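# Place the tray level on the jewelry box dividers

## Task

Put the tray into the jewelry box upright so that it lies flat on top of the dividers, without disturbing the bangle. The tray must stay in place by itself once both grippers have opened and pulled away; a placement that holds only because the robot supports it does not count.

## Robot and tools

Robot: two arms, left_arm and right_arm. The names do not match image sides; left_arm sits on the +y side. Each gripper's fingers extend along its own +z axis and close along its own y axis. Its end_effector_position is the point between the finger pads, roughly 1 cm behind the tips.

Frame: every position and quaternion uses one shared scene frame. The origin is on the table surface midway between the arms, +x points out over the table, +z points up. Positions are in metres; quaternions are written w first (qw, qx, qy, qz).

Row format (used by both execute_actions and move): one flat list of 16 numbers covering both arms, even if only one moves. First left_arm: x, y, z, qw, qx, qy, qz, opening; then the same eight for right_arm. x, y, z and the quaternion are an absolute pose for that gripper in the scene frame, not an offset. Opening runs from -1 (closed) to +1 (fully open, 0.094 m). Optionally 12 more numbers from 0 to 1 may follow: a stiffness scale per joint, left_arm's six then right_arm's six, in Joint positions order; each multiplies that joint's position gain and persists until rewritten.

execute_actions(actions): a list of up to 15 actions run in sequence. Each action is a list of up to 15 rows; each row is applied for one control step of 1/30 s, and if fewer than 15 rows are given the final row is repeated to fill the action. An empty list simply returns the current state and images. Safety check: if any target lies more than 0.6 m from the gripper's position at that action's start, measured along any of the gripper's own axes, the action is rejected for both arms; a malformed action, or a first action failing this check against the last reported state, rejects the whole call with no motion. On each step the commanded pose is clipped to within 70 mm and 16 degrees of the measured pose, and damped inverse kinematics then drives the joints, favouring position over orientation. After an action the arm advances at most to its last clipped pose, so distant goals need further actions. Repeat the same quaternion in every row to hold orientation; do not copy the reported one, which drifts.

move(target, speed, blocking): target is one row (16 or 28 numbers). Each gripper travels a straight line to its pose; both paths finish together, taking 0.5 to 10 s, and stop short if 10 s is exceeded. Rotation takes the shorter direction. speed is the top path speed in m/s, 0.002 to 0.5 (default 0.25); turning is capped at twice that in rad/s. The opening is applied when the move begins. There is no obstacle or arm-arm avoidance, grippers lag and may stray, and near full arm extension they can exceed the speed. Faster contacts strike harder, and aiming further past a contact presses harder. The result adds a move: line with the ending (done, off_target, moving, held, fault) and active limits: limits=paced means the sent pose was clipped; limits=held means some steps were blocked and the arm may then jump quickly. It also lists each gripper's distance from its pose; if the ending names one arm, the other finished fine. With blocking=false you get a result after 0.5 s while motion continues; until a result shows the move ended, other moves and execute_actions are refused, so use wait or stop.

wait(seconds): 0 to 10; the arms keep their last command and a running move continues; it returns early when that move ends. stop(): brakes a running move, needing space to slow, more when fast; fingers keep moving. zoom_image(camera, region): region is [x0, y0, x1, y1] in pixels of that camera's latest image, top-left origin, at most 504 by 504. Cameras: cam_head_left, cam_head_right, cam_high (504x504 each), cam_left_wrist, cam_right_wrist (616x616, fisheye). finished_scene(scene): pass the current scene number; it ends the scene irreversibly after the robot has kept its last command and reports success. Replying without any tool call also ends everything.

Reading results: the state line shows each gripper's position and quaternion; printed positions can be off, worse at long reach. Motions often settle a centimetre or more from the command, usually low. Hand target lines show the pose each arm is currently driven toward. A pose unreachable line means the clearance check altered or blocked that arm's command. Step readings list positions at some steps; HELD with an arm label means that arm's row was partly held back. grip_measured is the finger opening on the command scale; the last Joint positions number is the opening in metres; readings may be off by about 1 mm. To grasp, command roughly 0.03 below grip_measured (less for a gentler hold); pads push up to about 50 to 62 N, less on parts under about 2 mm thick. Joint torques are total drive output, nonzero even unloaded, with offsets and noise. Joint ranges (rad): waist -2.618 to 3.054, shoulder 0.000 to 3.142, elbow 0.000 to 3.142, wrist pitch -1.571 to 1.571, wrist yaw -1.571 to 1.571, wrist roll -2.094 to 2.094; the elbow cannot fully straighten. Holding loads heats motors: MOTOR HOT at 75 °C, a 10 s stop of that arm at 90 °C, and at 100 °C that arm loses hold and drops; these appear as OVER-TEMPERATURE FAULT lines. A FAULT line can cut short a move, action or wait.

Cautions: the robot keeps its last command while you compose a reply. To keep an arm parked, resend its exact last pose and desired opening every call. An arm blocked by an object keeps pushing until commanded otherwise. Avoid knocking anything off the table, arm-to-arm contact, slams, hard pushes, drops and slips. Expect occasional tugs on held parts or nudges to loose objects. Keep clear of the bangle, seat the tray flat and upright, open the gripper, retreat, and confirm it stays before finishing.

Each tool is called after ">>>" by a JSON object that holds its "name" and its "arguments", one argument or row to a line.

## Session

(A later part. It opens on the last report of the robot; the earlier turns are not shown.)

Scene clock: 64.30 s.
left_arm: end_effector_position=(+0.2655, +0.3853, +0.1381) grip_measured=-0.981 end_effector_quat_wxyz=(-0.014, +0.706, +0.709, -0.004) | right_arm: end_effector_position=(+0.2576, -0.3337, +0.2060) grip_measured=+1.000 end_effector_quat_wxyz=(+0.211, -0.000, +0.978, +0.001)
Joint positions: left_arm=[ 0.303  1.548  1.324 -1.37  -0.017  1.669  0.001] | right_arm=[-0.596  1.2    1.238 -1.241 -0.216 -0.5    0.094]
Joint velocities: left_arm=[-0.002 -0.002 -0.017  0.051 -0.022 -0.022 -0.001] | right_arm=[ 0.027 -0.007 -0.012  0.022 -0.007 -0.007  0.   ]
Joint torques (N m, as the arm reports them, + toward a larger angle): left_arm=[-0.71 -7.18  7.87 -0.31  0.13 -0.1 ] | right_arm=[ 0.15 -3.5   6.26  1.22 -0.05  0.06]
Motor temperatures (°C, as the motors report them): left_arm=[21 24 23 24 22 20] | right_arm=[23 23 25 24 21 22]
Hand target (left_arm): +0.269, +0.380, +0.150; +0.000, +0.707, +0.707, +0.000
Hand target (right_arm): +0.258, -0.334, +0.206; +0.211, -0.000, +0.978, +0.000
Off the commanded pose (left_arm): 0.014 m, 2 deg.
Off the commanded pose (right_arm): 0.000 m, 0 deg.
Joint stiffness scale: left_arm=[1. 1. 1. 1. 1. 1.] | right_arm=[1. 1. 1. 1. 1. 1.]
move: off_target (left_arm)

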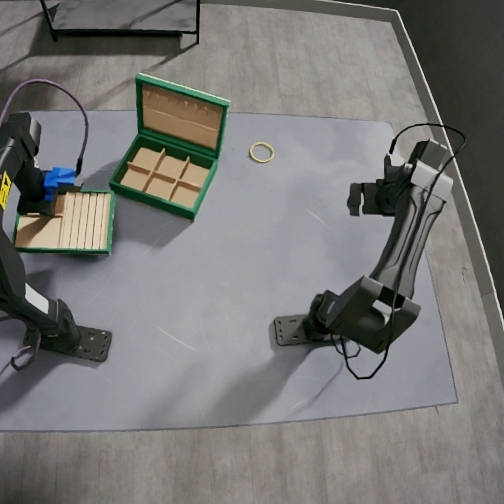

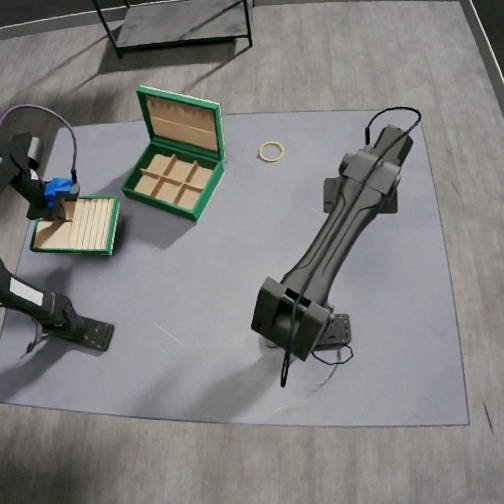

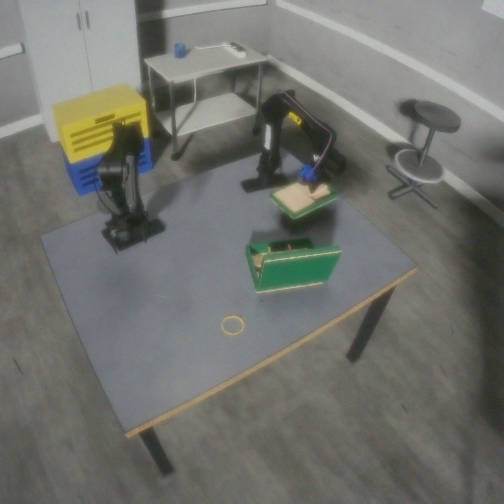

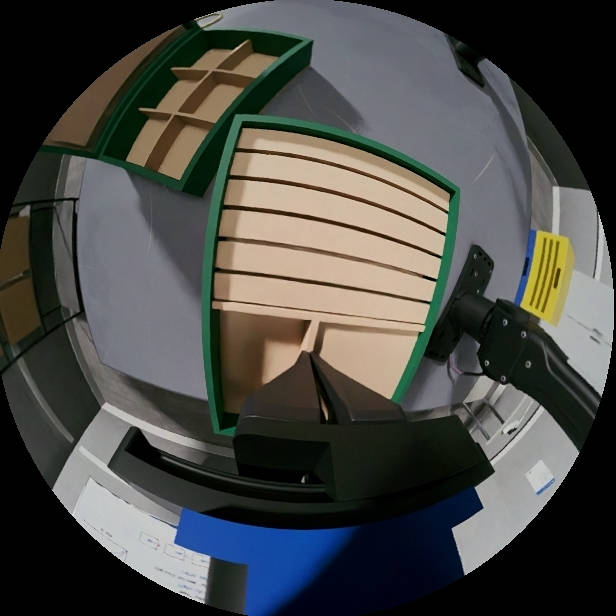

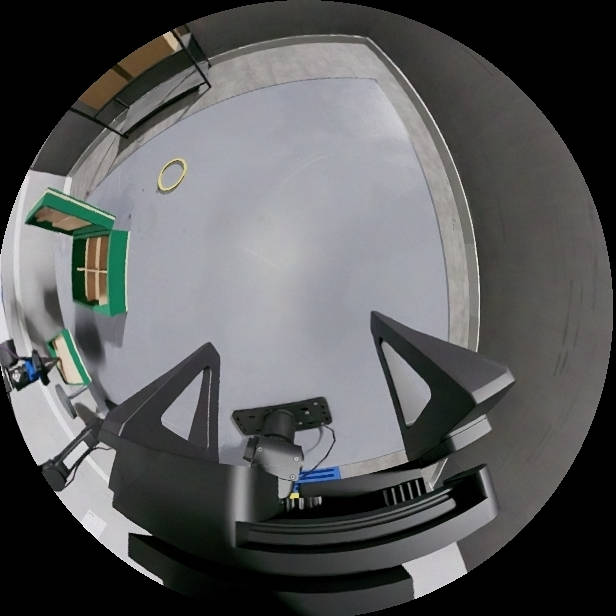

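>>> {"name": "move", "arguments": {
  "target": [0.43,0.16,0.16,0,0.829,0.559,0,-1,0.2577,-0.334,0.2061,0.211,0,0.978,0,1],
  "speed": 0.12
}}

Scene clock: 72.77 s.
left_arm: end_effector_position=(+0.4315, +0.1666, +0.1542) grip_measured=-0.996 end_effector_quat_wxyz=(+0.047, +0.825, +0.562, +0.038) | right_arm: end_effector_position=(+0.2576, -0.3337, +0.2060) grip_measured=+1.000 end_effector_quat_wxyz=(+0.211, -0.000, +0.978, +0.001)
Joint positions: left_arm=[-0.225  2.31   2.423 -1.564 -0.016  1.52   0.   ] | right_arm=[-0.596  1.2    1.238 -1.241 -0.216 -0.5    0.094]
Joint velocities: left_arm=[ 0.017  0.002  0.022  0.037  0.007  0.007 -0.   ] | right_arm=[ 0.002 -0.012  0.007  0.007 -0.095  0.022  0.   ]
Joint torques (N m, as the arm reports them, + toward a larger angle): left_arm=[ -0.18 -12.86   7.49   0.     0.15   0.  ] | right_arm=[ 0.15 -3.51  6.27  1.22 -0.05  0.05]
Motor temperatures (°C, as the motors report them): left_arm=[21 25 24 24 22 20] | right_arm=[23 23 25 24 21 22]
Hand target (left_arm): +0.431, +0.162, +0.162; +0.059, +0.827, +0.558, +0.036
Hand target (right_arm): +0.258, -0.334, +0.206; +0.211, -0.000, +0.978, +0.000
Off the commanded pose (left_arm): 0.009 m, 7 deg.
Off the commanded pose (right_arm): 0.000 m, 0 deg.
Joint stiffness scale: left_arm=[1. 1. 1. 1. 1. 1.] | right_arm=[1. 1. 1. 1. 1. 1.]
joint sent to its limit (left arm) — the command would take joint 4 (wrist pitch) past its lower limit, so that joint was sent only as far as its limit.
move: off_target (left_arm)

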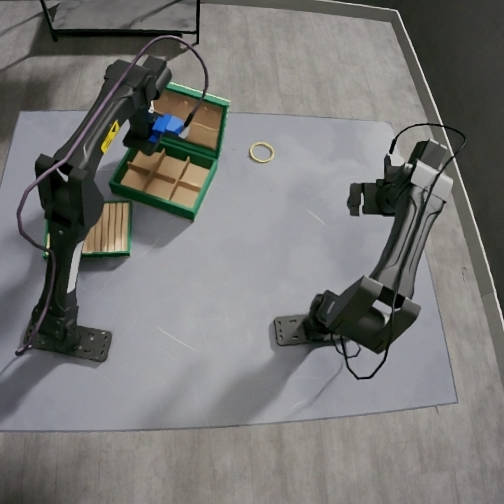

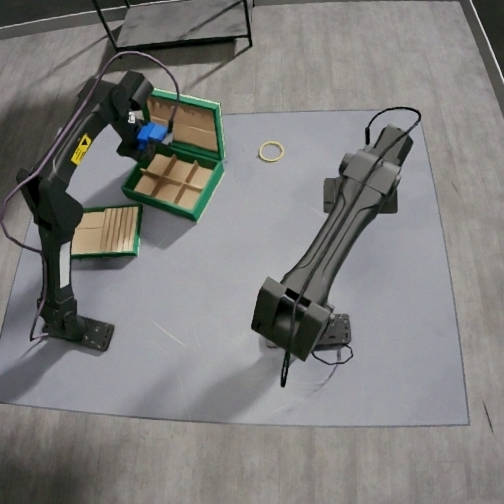

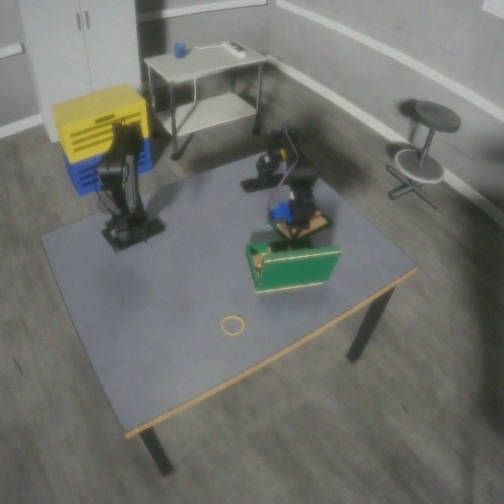

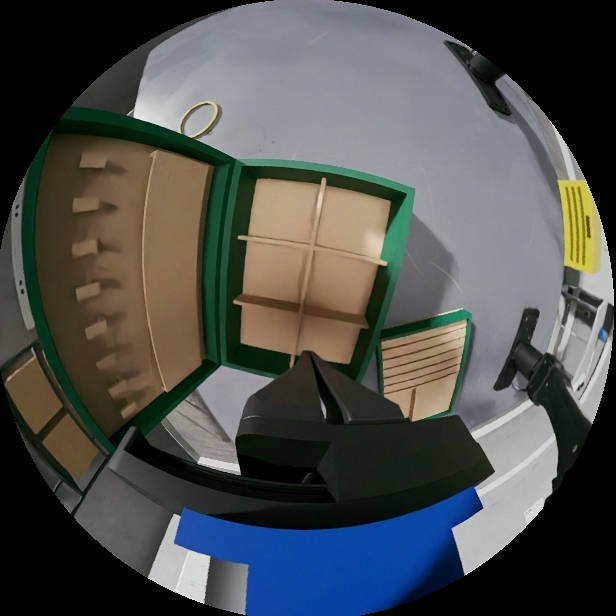

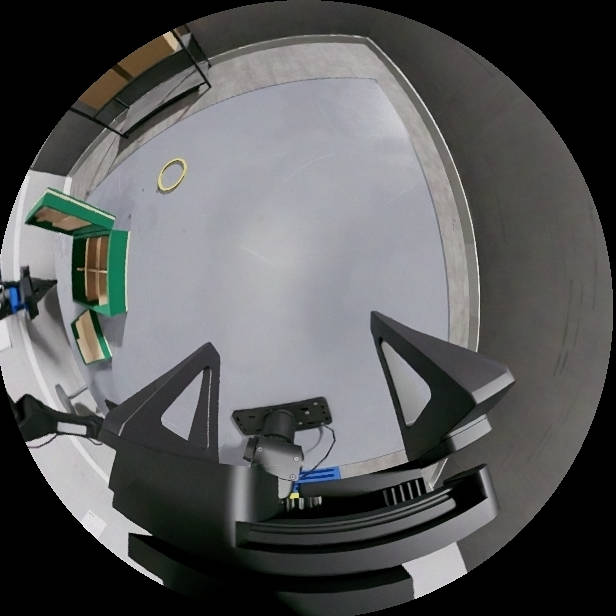

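>>> {"name": "move", "arguments": {
  "target": [0.20,0.36,0.07,0,0.7071,0.7071,0,0,0.2577,-0.334,0.2061,0.211,0,0.978,0,1],
  "speed": 0.2
}}

Scene clock: 90.07 s.
left_arm: end_effector_position=(+0.2009, +0.3592, +0.0661) grip_measured=-0.002 end_effector_quat_wxyz=(-0.012, +0.708, +0.707, -0.001) | right_arm: end_effector_position=(+0.2576, -0.3337, +0.2060) grip_measured=+1.000 end_effector_quat_wxyz=(+0.211, -0.000, +0.978, +0.001)
Joint positions: left_arm=[ 0.204  1.315  0.836 -1.11  -0.016  1.576  0.047] | right_arm=[-0.596  1.2    1.238 -1.241 -0.216 -0.5    0.094]
Joint velocities: left_arm=[-0.007 -0.007 -0.022  0.051 -0.037 -0.022  0.   ] | right_arm=[ 0.007  0.007 -0.002  0.007 -0.066  0.022  0.   ]
Joint torques (N m, as the arm reports them, + toward a larger angle): left_arm=[ 0.77 -5.33  3.92 -0.08  0.09  0.06] | right_arm=[ 0.15 -3.52  6.25  1.22 -0.06  0.05]
Motor temperatures (°C, as the motors report them): left_arm=[21 28 25 24 22 20] | right_arm=[23 23 25 25 21 22]
Hand target (left_arm): +0.199, +0.359, +0.066; -0.003, +0.708, +0.707, -0.000
Hand target (right_arm): +0.258, -0.334, +0.206; +0.211, -0.000, +0.978, +0.000
Off the commanded pose (left_arm): 0.004 m, 1 deg.
Off the commanded pose (right_arm): 0.000 m, 0 deg.
Joint stiffness scale: left_arm=[1. 1. 1. 1. 1. 1.] | right_arm=[1. 1. 1. 1. 1. 1.]
move: done

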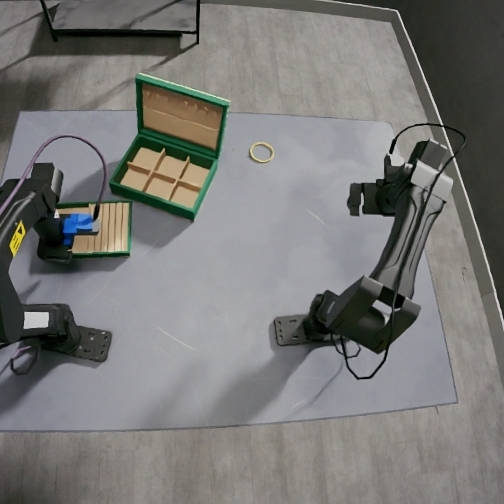

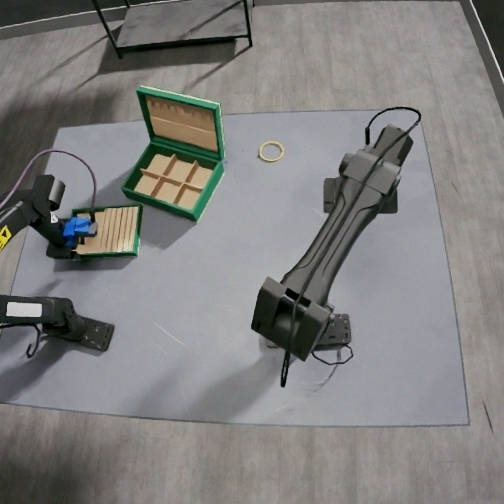

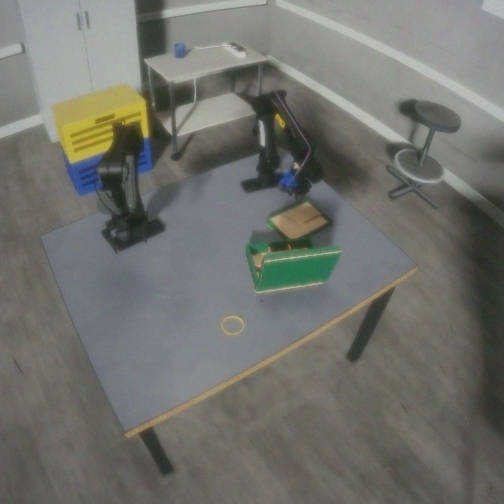

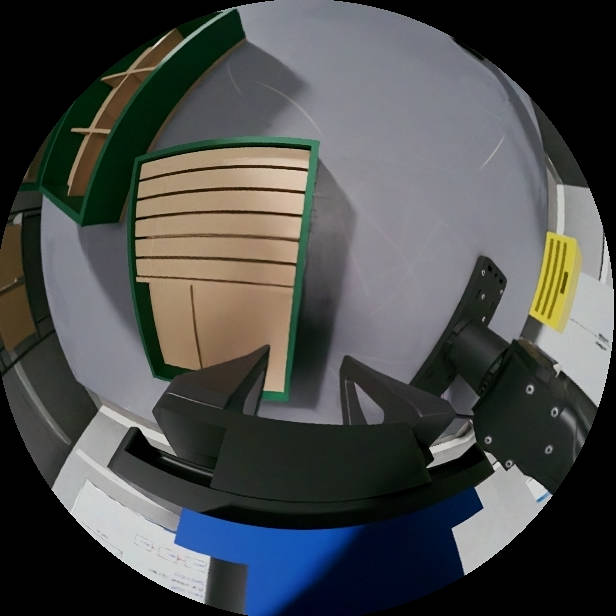

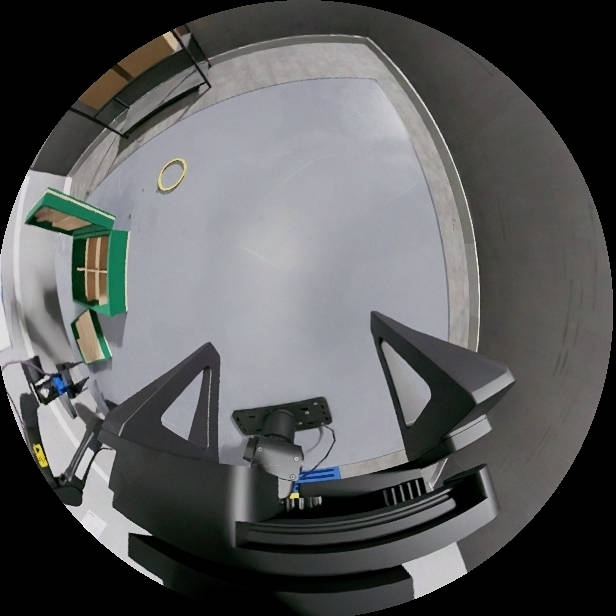

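>>> {"name": "move", "arguments": {
  "target": [0.212,0.348,0.03,0,0.7071,0.7071,0,-0.3,0.2577,-0.334,0.2061,0.211,0,0.978,0,1],
  "speed": 0.05
}}

Scene clock: 94.97 s.
left_arm: end_effector_position=(+0.2167, +0.3529, +0.0352) grip_measured=-0.298 end_effector_quat_wxyz=(-0.000, +0.706, +0.708, +0.011) | right_arm: end_effector_position=(+0.2576, -0.3337, +0.2060) grip_measured=+1.000 end_effector_quat_wxyz=(+0.211, -0.000, +0.978, +0.001)
Joint positions: left_arm=[ 0.173  1.389  0.764 -0.931 -0.016  1.54   0.033] | right_arm=[-0.596  1.2    1.238 -1.241 -0.216 -0.5    0.094]
Joint velocities: left_arm=[-0.002 -0.002 -0.012  0.037  0.037 -0.007 -0.   ] | right_arm=[ 0.002 -0.002  0.012 -0.007 -0.037  0.022  0.   ]
Joint torques (N m, as the arm reports them, + toward a larger angle): left_arm=[-0.68 -3.89  3.58  0.03  0.13 -0.06] | right_arm=[ 0.14 -3.51  6.26  1.22 -0.06  0.05]
Motor temperatures (°C, as the motors report them): left_arm=[21 27 24 24 22 20] | right_arm=[23 23 25 25 21 22]
Hand target (left_arm): +0.212, +0.348, +0.030; +0.000, +0.707, +0.707, +0.000
Hand target (right_arm): +0.258, -0.334, +0.206; +0.211, -0.000, +0.978, +0.000
Off the commanded pose (left_arm): 0.009 m, 1 deg.
Off the commanded pose (right_arm): 0.000 m, 0 deg.
Joint stiffness scale: left_arm=[1. 1. 1. 1. 1. 1.] | right_arm=[1. 1. 1. 1. 1. 1.]
move: done

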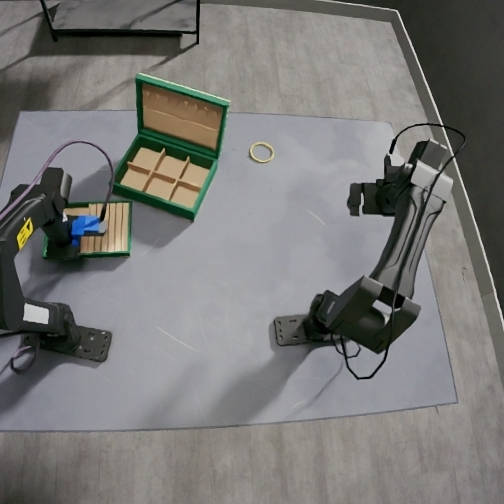

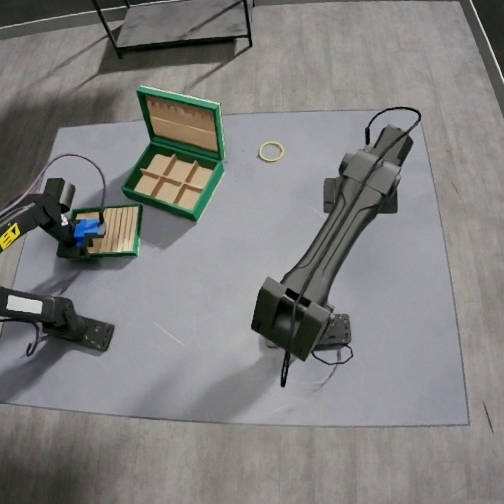

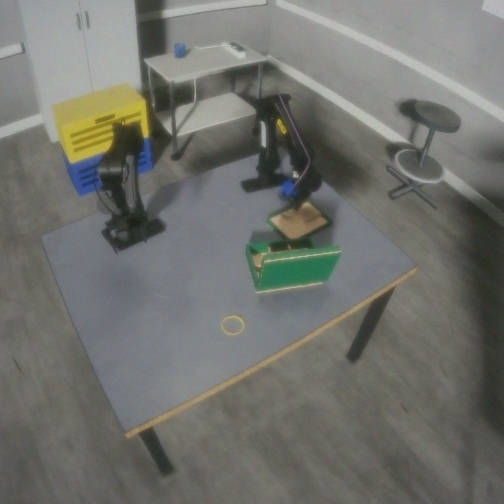

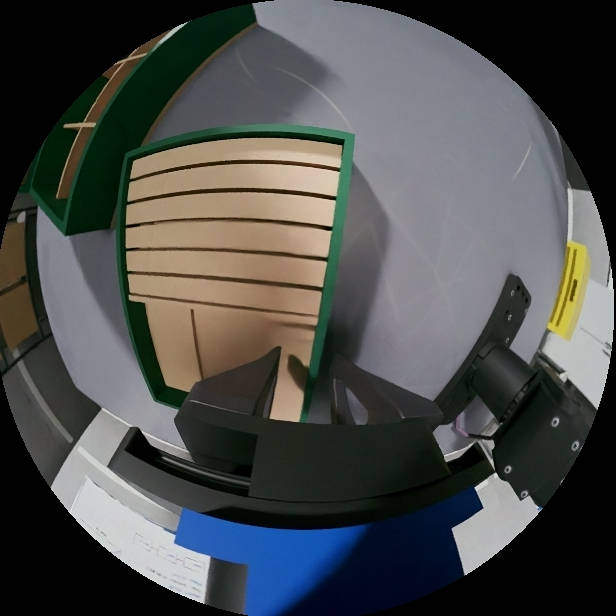

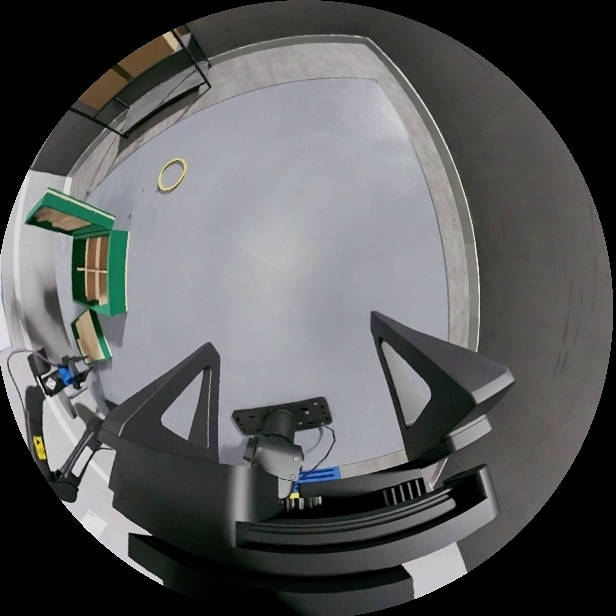

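>>> {"name": "move", "arguments": {
  "target": [0.208,0.348,0.024,0,0.7071,0.7071,0,-0.3,0.2577,-0.334,0.2061,0.211,0,0.978,0,1],
  "speed": 0.03
}}

>>> {"name": "move", "arguments": {
  "target": [0.210,0.348,0.029,0,0.7071,0.7071,0,-1,0.2577,-0.334,0.2061,0.211,0,0.978,0,1],
  "speed": 0.03
}}

Scene clock: 107.53 s.
left_arm: end_effector_position=(+0.2132, +0.3531, +0.0295) grip_measured=-0.299 end_effector_quat_wxyz=(-0.002, +0.705, +0.709, +0.010) | right_arm: end_effector_position=(+0.2576, -0.3337, +0.2060) grip_measured=+1.000 end_effector_quat_wxyz=(+0.211, -0.000, +0.978, +0.001)
Joint positions: left_arm=[ 0.173  1.389  0.74  -0.911 -0.017  1.539  0.033] | right_arm=[-0.596  1.2    1.238 -1.241 -0.216 -0.5    0.094]
Joint velocities: left_arm=[-0.002 -0.007 -0.007 -0.051 -0.007 -0.022 -0.001] | right_arm=[-0.042 -0.002 -0.002  0.007  0.037 -0.037  0.   ]
Joint torques (N m, as the arm reports them, + toward a larger angle): left_arm=[-0.84 -4.26  2.95  0.07  0.14 -0.08] | right_arm=[ 0.15 -3.51  6.29  1.22 -0.06  0.05]
Motor temperatures (°C, as the motors report them): left_arm=[21 25 24 24 22 20] | right_arm=[23 23 25 25 21 22]
Hand target (left_arm): +0.208, +0.348, +0.024; -0.000, +0.707, +0.707, +0.000
Hand target (right_arm): +0.258, -0.334, +0.206; +0.211, -0.000, +0.978, +0.000
Off the commanded pose (left_arm): 0.009 m, 1 deg.
Off the commanded pose (right_arm): 0.000 m, 0 deg.
Joint stiffness scale: left_arm=[1. 1. 1. 1. 1. 1.] | right_arm=[1. 1. 1. 1. 1. 1.]
move: done

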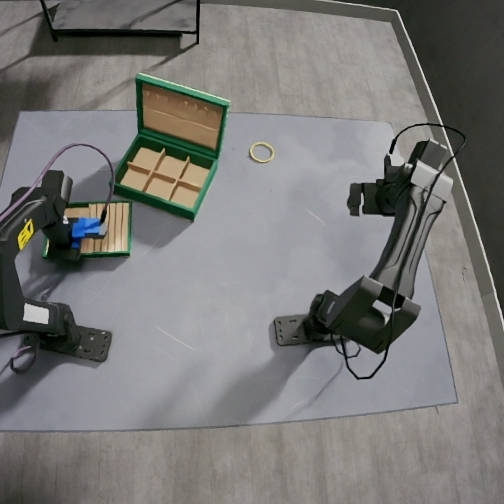

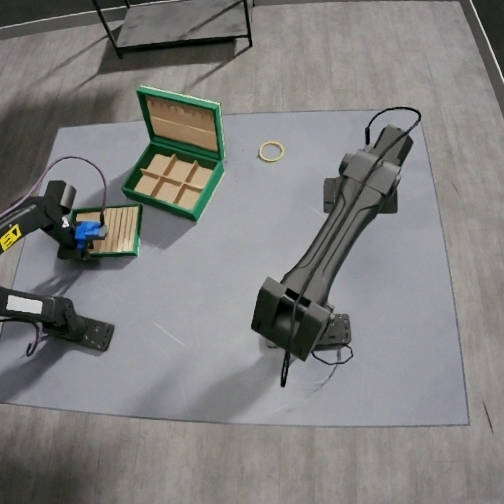

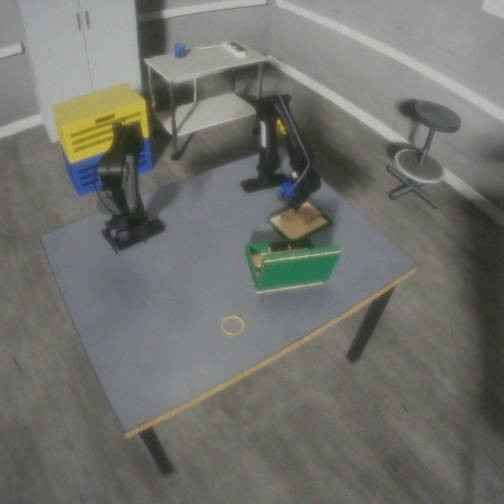

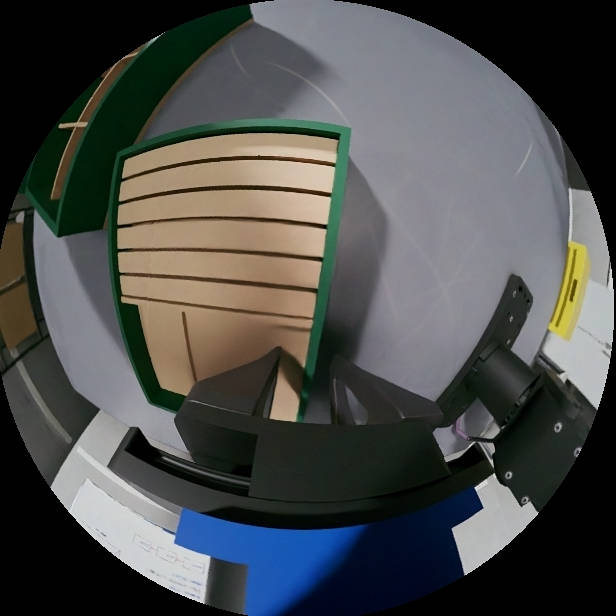

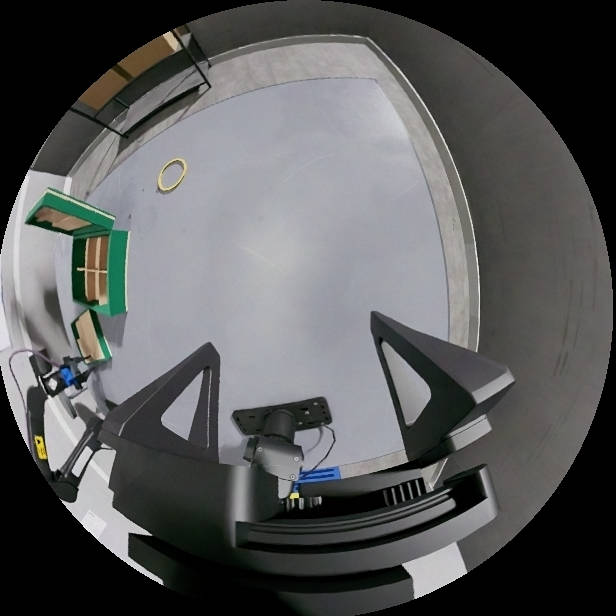

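Scene clock: 108.23 s.
left_arm: end_effector_position=(+0.2144, +0.3534, +0.0295) grip_measured=-0.952 end_effector_quat_wxyz=(-0.001, +0.704, +0.710, +0.012) | right_arm: end_effector_position=(+0.2576, -0.3337, +0.2060) grip_measured=+1.000 end_effector_quat_wxyz=(+0.211, -0.000, +0.978, +0.001)
Joint positions: left_arm=[ 0.173  1.389  0.74  -0.906 -0.019  1.536  0.002] | right_arm=[-0.596  1.2    1.238 -1.241 -0.216 -0.5    0.094]
Joint velocities: left_arm=[ 0.007 -0.012 -0.022 -0.051  0.007  0.007  0.   ] | right_arm=[ 0.002 -0.002  0.007 -0.037  0.037  0.007  0.   ]
Joint torques (N m, as the arm reports them, + toward a larger angle): left_arm=[-0.64 -4.3   4.55 -0.18  0.14 -0.03] | right_arm=[ 0.15 -3.49  6.27  1.22 -0.05  0.05]
Motor temperatures (°C, as the motors report them): left_arm=[21 25 24 24 22 20] | right_arm=[23 23 25 25 21 22]
Hand target (left_arm): +0.210, +0.348, +0.029; -0.000, +0.707, +0.707, +0.000
Hand target (right_arm): +0.258, -0.334, +0.206; +0.211, -0.000, +0.978, +0.000
Off the commanded pose (left_arm): 0.007 m, 1 deg.
Off the commanded pose (right_arm): 0.000 m, 0 deg.
Joint stiffness scale: left_arm=[1. 1. 1. 1. 1. 1.] | right_arm=[1. 1. 1. 1. 1. 1.]
move: done

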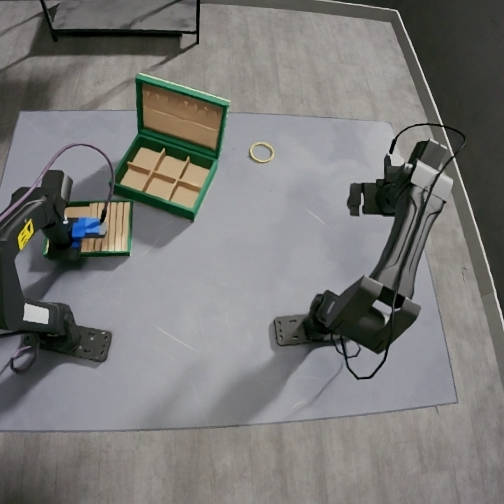

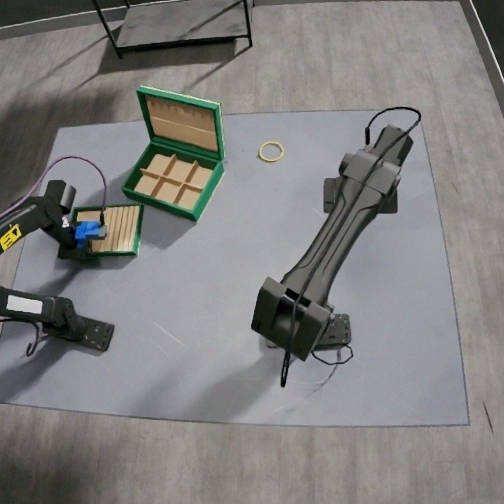

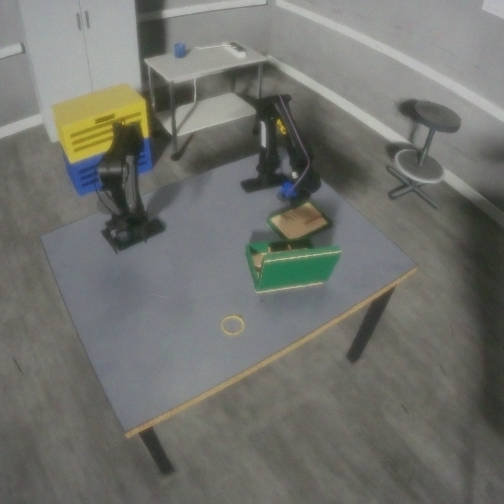

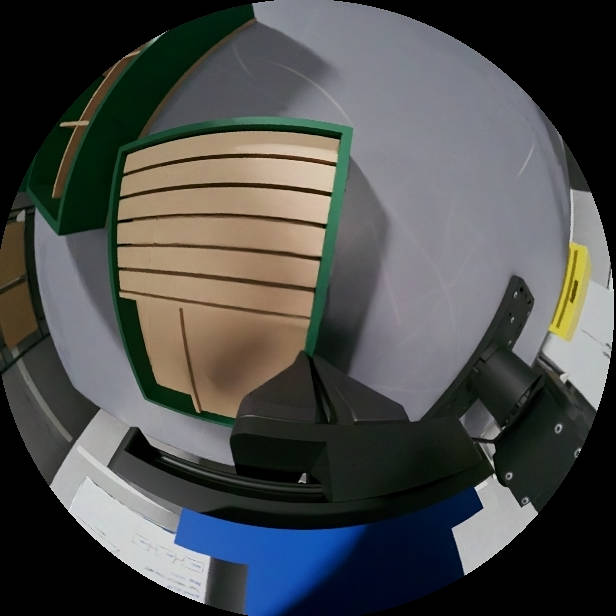

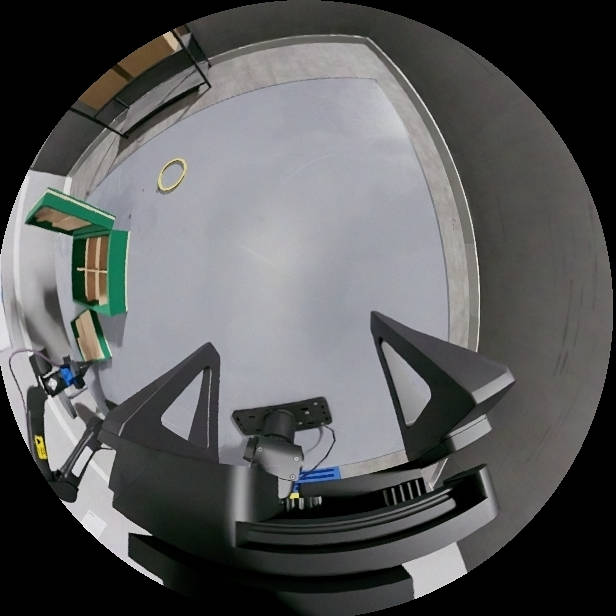

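>>> {"name": "move", "arguments": {
  "target": [0.214,0.353,0.15,0,0.7071,0.7071,0,-1,0.2577,-0.334,0.2061,0.211,0,0.978,0,1],
  "speed": 0.08
}}

>>> {"name": "move", "arguments": {
  "target": [0.36,0.19,0.15,0,0.829,0.559,0,-1,0.2577,-0.334,0.2061,0.211,0,0.978,0,1],
  "speed": 0.08
}}

Scene clock: 117.20 s.
left_arm: end_effector_position=(+0.2051, +0.3547, +0.1364) grip_measured=-0.951 end_effector_quat_wxyz=(-0.027, +0.708, +0.705, -0.012) | right_arm: end_effector_position=(+0.2576, -0.3337, +0.2060) grip_measured=+1.000 end_effector_quat_wxyz=(+0.211, -0.000, +0.978, +0.001)
Joint positions: left_arm=[ 0.178  1.341  1.135 -1.421 -0.02   1.552  0.002] | right_arm=[-0.596  1.2    1.238 -1.241 -0.216 -0.5    0.094]
Joint velocities: left_arm=[ 0.002  0.012 -0.017  0.007 -0.11   0.007  0.   ] | right_arm=[-0.027 -0.012 -0.002 -0.081 -0.066 -0.037  0.   ]
Joint torques (N m, as the arm reports them, + toward a larger angle): left_arm=[ 0.82 -5.87  8.15 -0.22  0.15  0.02] | right_arm=[ 0.14 -3.51  6.27  1.22 -0.05  0.05]
Motor temperatures (°C, as the motors report them): left_arm=[21 25 24 24 22 20] | right_arm=[23 23 25 25 21 22]
Hand target (left_arm): +0.212, +0.353, +0.150; -0.000, +0.707, +0.707, +0.000
Hand target (right_arm): +0.258, -0.334, +0.206; +0.211, -0.000, +0.978, +0.000
Off the commanded pose (left_arm): 0.016 m, 3 deg.
Off the commanded pose (right_arm): 0.000 m, 0 deg.
Joint stiffness scale: left_arm=[1. 1. 1. 1. 1. 1.] | right_arm=[1. 1. 1. 1. 1. 1.]
move: off_target (left_arm)

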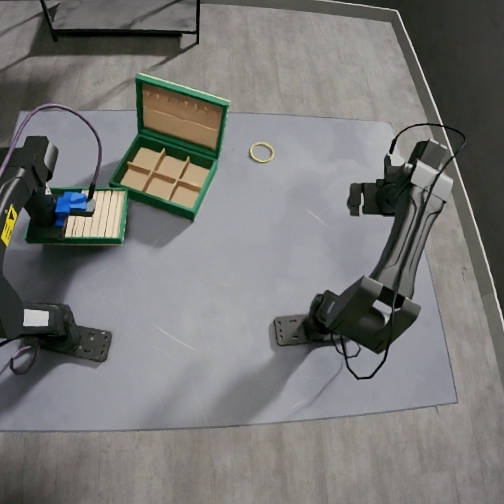

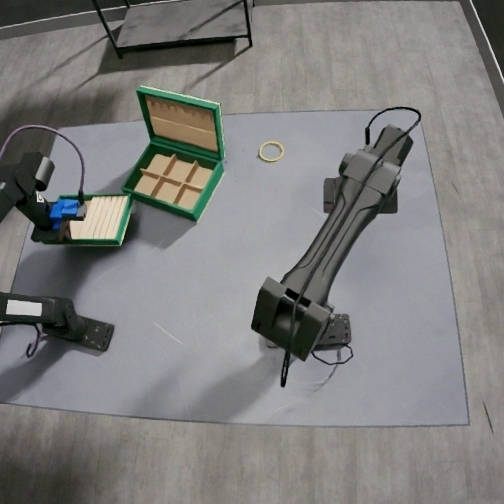

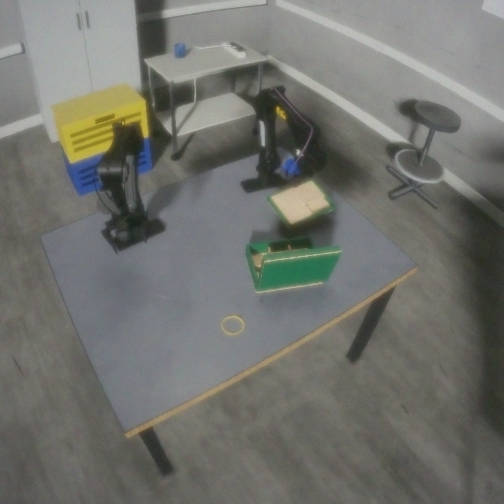

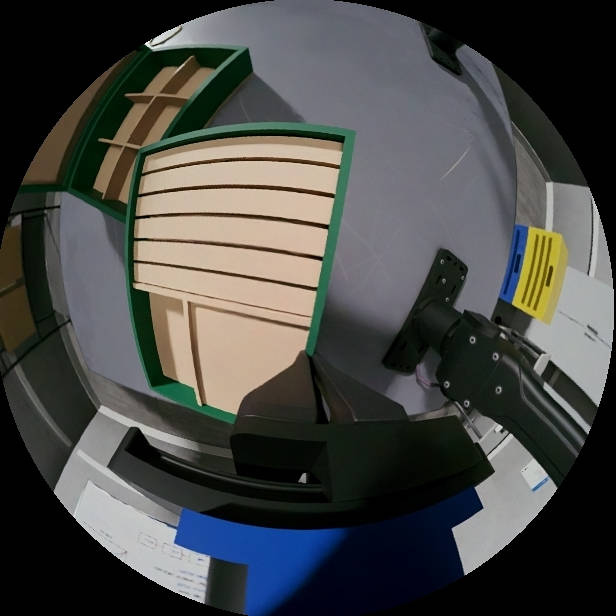

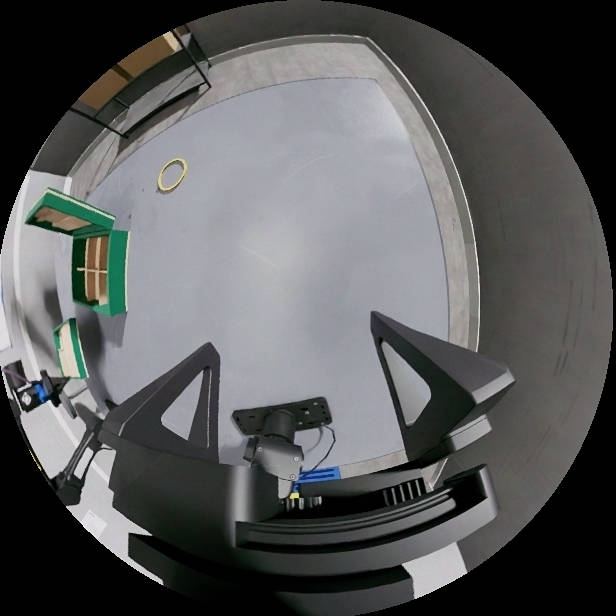

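Scene clock: 120.53 s.
left_arm: end_effector_position=(+0.3572, +0.1999, +0.1393) grip_measured=-0.951 end_effector_quat_wxyz=(-0.022, +0.825, +0.564, -0.002) | right_arm: end_effector_position=(+0.2576, -0.3337, +0.2060) grip_measured=+1.000 end_effector_quat_wxyz=(+0.211, -0.000, +0.978, +0.001)
Joint positions: left_arm=[-0.228  2.056  1.956 -1.511 -0.019  1.514  0.002] | right_arm=[-0.596  1.2    1.238 -1.241 -0.216 -0.5    0.094]
Joint velocities: left_arm=[-0.017 -0.007  0.017 -0.066  0.007 -0.066  0.   ] | right_arm=[ 0.022 -0.012 -0.007 -0.007 -0.051  0.007  0.   ]
Joint torques (N m, as the arm reports them, + toward a larger angle): left_arm=[ -0.42 -11.65   8.37  -0.18   0.19   0.03] | right_arm=[ 0.15 -3.5   6.25  1.22 -0.06  0.05]
Motor temperatures (°C, as the motors report them): left_arm=[21 25 25 24 22 20] | right_arm=[23 23 25 25 21 22]
Hand target (left_arm): +0.361, +0.191, +0.153; +0.003, +0.829, +0.559, +0.001
Hand target (right_arm): +0.258, -0.334, +0.206; +0.211, -0.000, +0.978, +0.000
Off the commanded pose (left_arm): 0.015 m, 3 deg.
Off the commanded pose (right_arm): 0.000 m, 0 deg.
Joint stiffness scale: left_arm=[1. 1. 1. 1. 1. 1.] | right_arm=[1. 1. 1. 1. 1. 1.]
move: off_target (left_arm)

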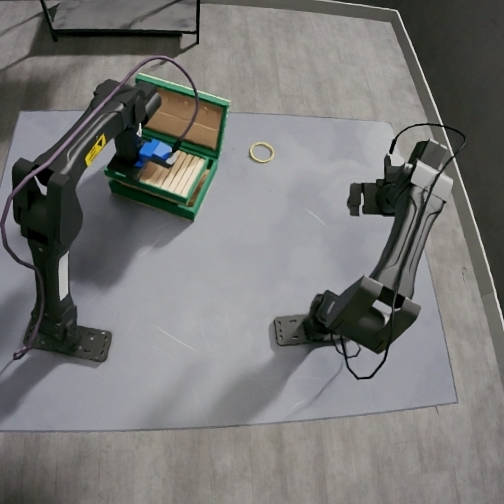

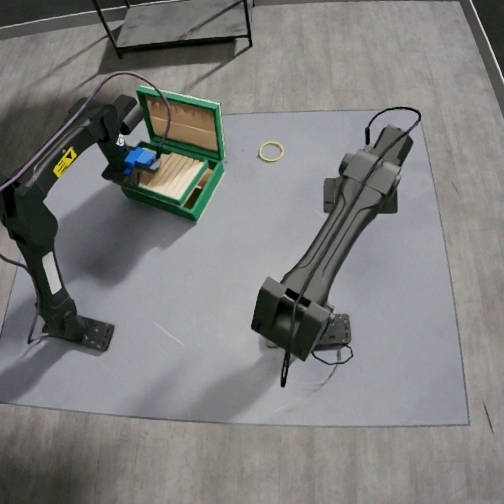

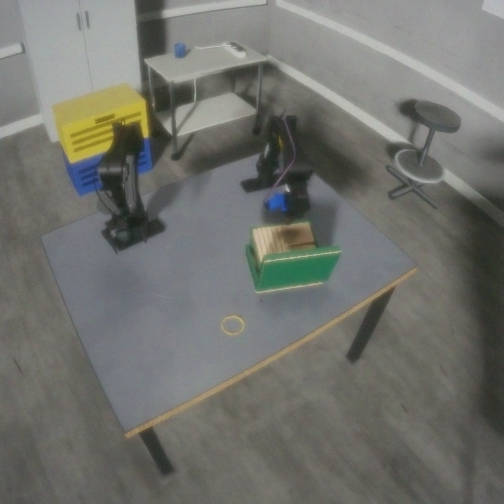

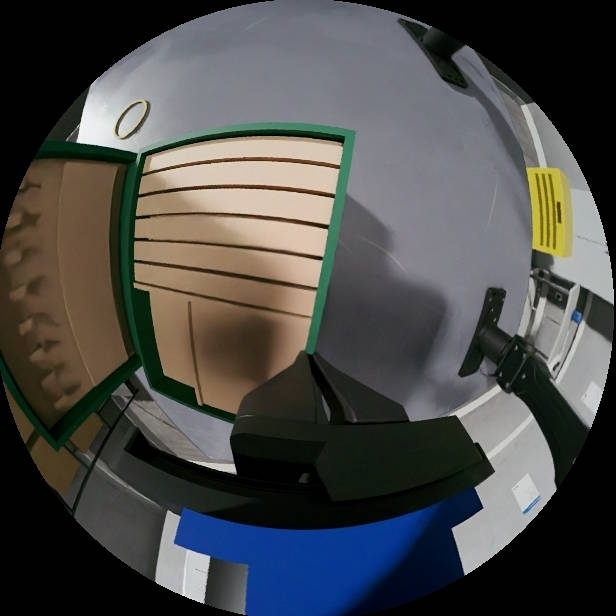

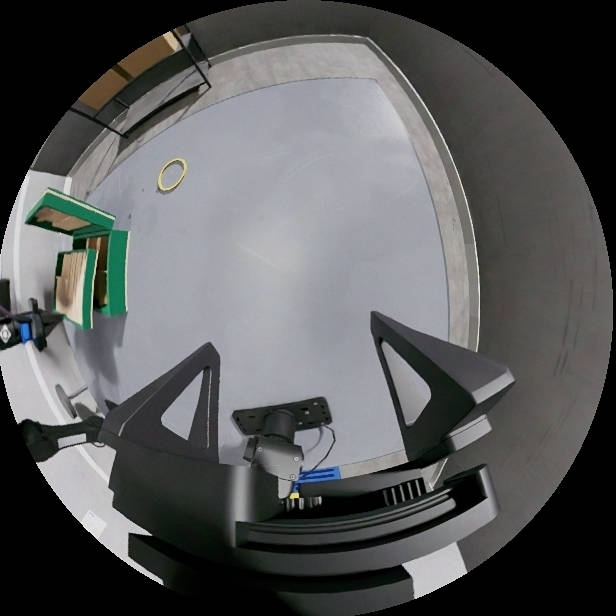

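>>> {"name": "move", "arguments": {
  "target": [0.37,0.173,0.13,0,0.829,0.559,0,-1,0.2577,-0.334,0.2061,0.211,0,0.978,0,1],
  "speed": 0.04
}}

>>> {"name": "zoom_image", "arguments": {
  "camera": "cam_head_right",
  "region": [80,80,260,240]
}}

Scene clock: 127.40 s.
left_arm: end_effector_position=(+0.3601, +0.1853, +0.1166) grip_measured=-0.951 end_effector_quat_wxyz=(-0.034, +0.828, +0.560, -0.009) | right_arm: end_effector_position=(+0.2576, -0.3337, +0.2060) grip_measured=+1.000 end_effector_quat_wxyz=(+0.211, -0.000, +0.978, +0.001)
Joint positions: left_arm=[-0.258  2.117  1.956 -1.478 -0.017  1.495  0.002] | right_arm=[-0.596  1.2    1.238 -1.241 -0.216 -0.5    0.094]
Joint velocities: left_arm=[-0.007 -0.007  0.007 -0.051 -0.007 -0.007 -0.001] | right_arm=[-0.012  0.007 -0.007  0.022 -0.037 -0.022  0.   ]
Joint torques (N m, as the arm reports them, + toward a larger angle): left_arm=[ -0.55 -12.02   8.71  -0.09   0.16  -0.08] | right_arm=[ 0.15 -3.51  6.26  1.21 -0.05  0.05]
Motor temperatures (°C, as the motors report them): left_arm=[21 27 25 24 22 20] | right_arm=[23 23 25 25 21 22]
Hand target (left_arm): +0.369, +0.173, +0.131; +0.000, +0.829, +0.559, -0.000
Hand target (right_arm): +0.258, -0.334, +0.206; +0.211, -0.000, +0.978, +0.000
Off the commanded pose (left_arm): 0.021 m, 4 deg.
Off the commanded pose (right_arm): 0.000 m, 0 deg.
Joint stiffness scale: left_arm=[1. 1. 1. 1. 1. 1.] | right_arm=[1. 1. 1. 1. 1. 1.]
move: off_target (left_arm)

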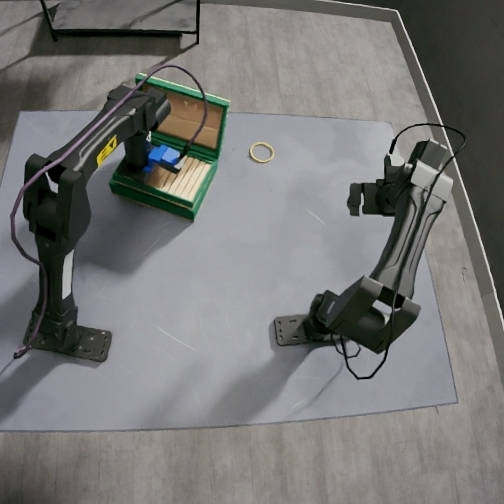

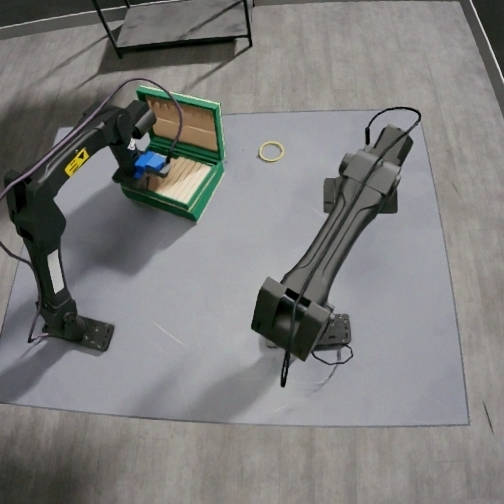

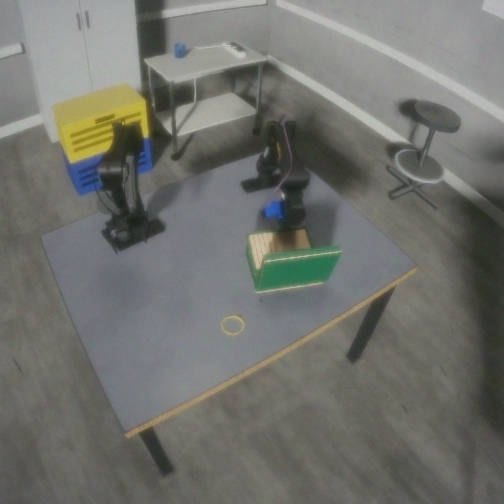

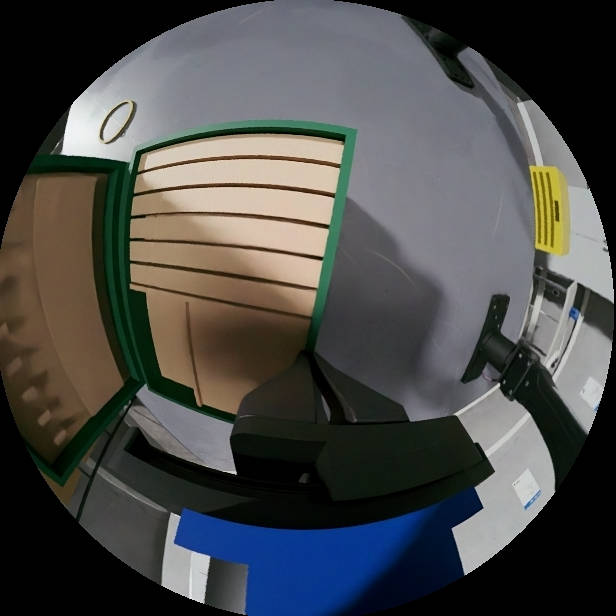

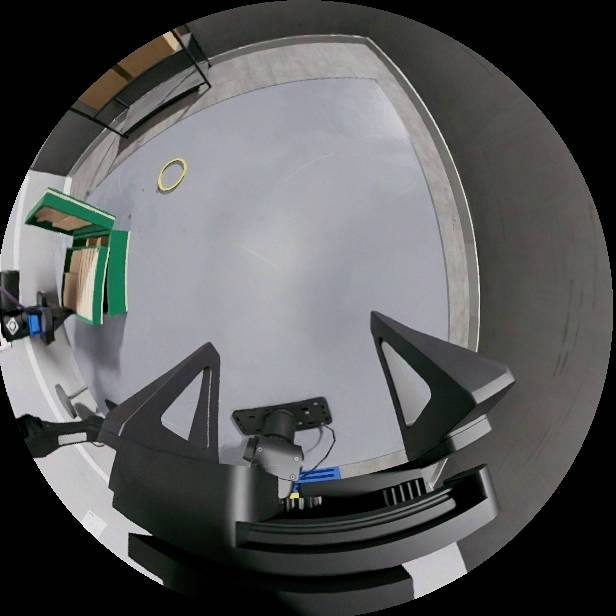

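Region (80, 80, 260, 240) of cam_head_right's 504x504 image, scaled by 2.800, with more detail than that image has.

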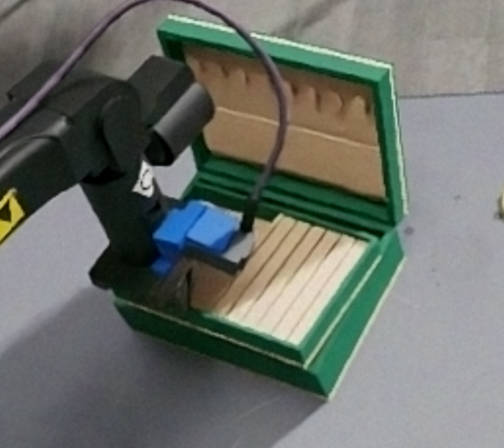

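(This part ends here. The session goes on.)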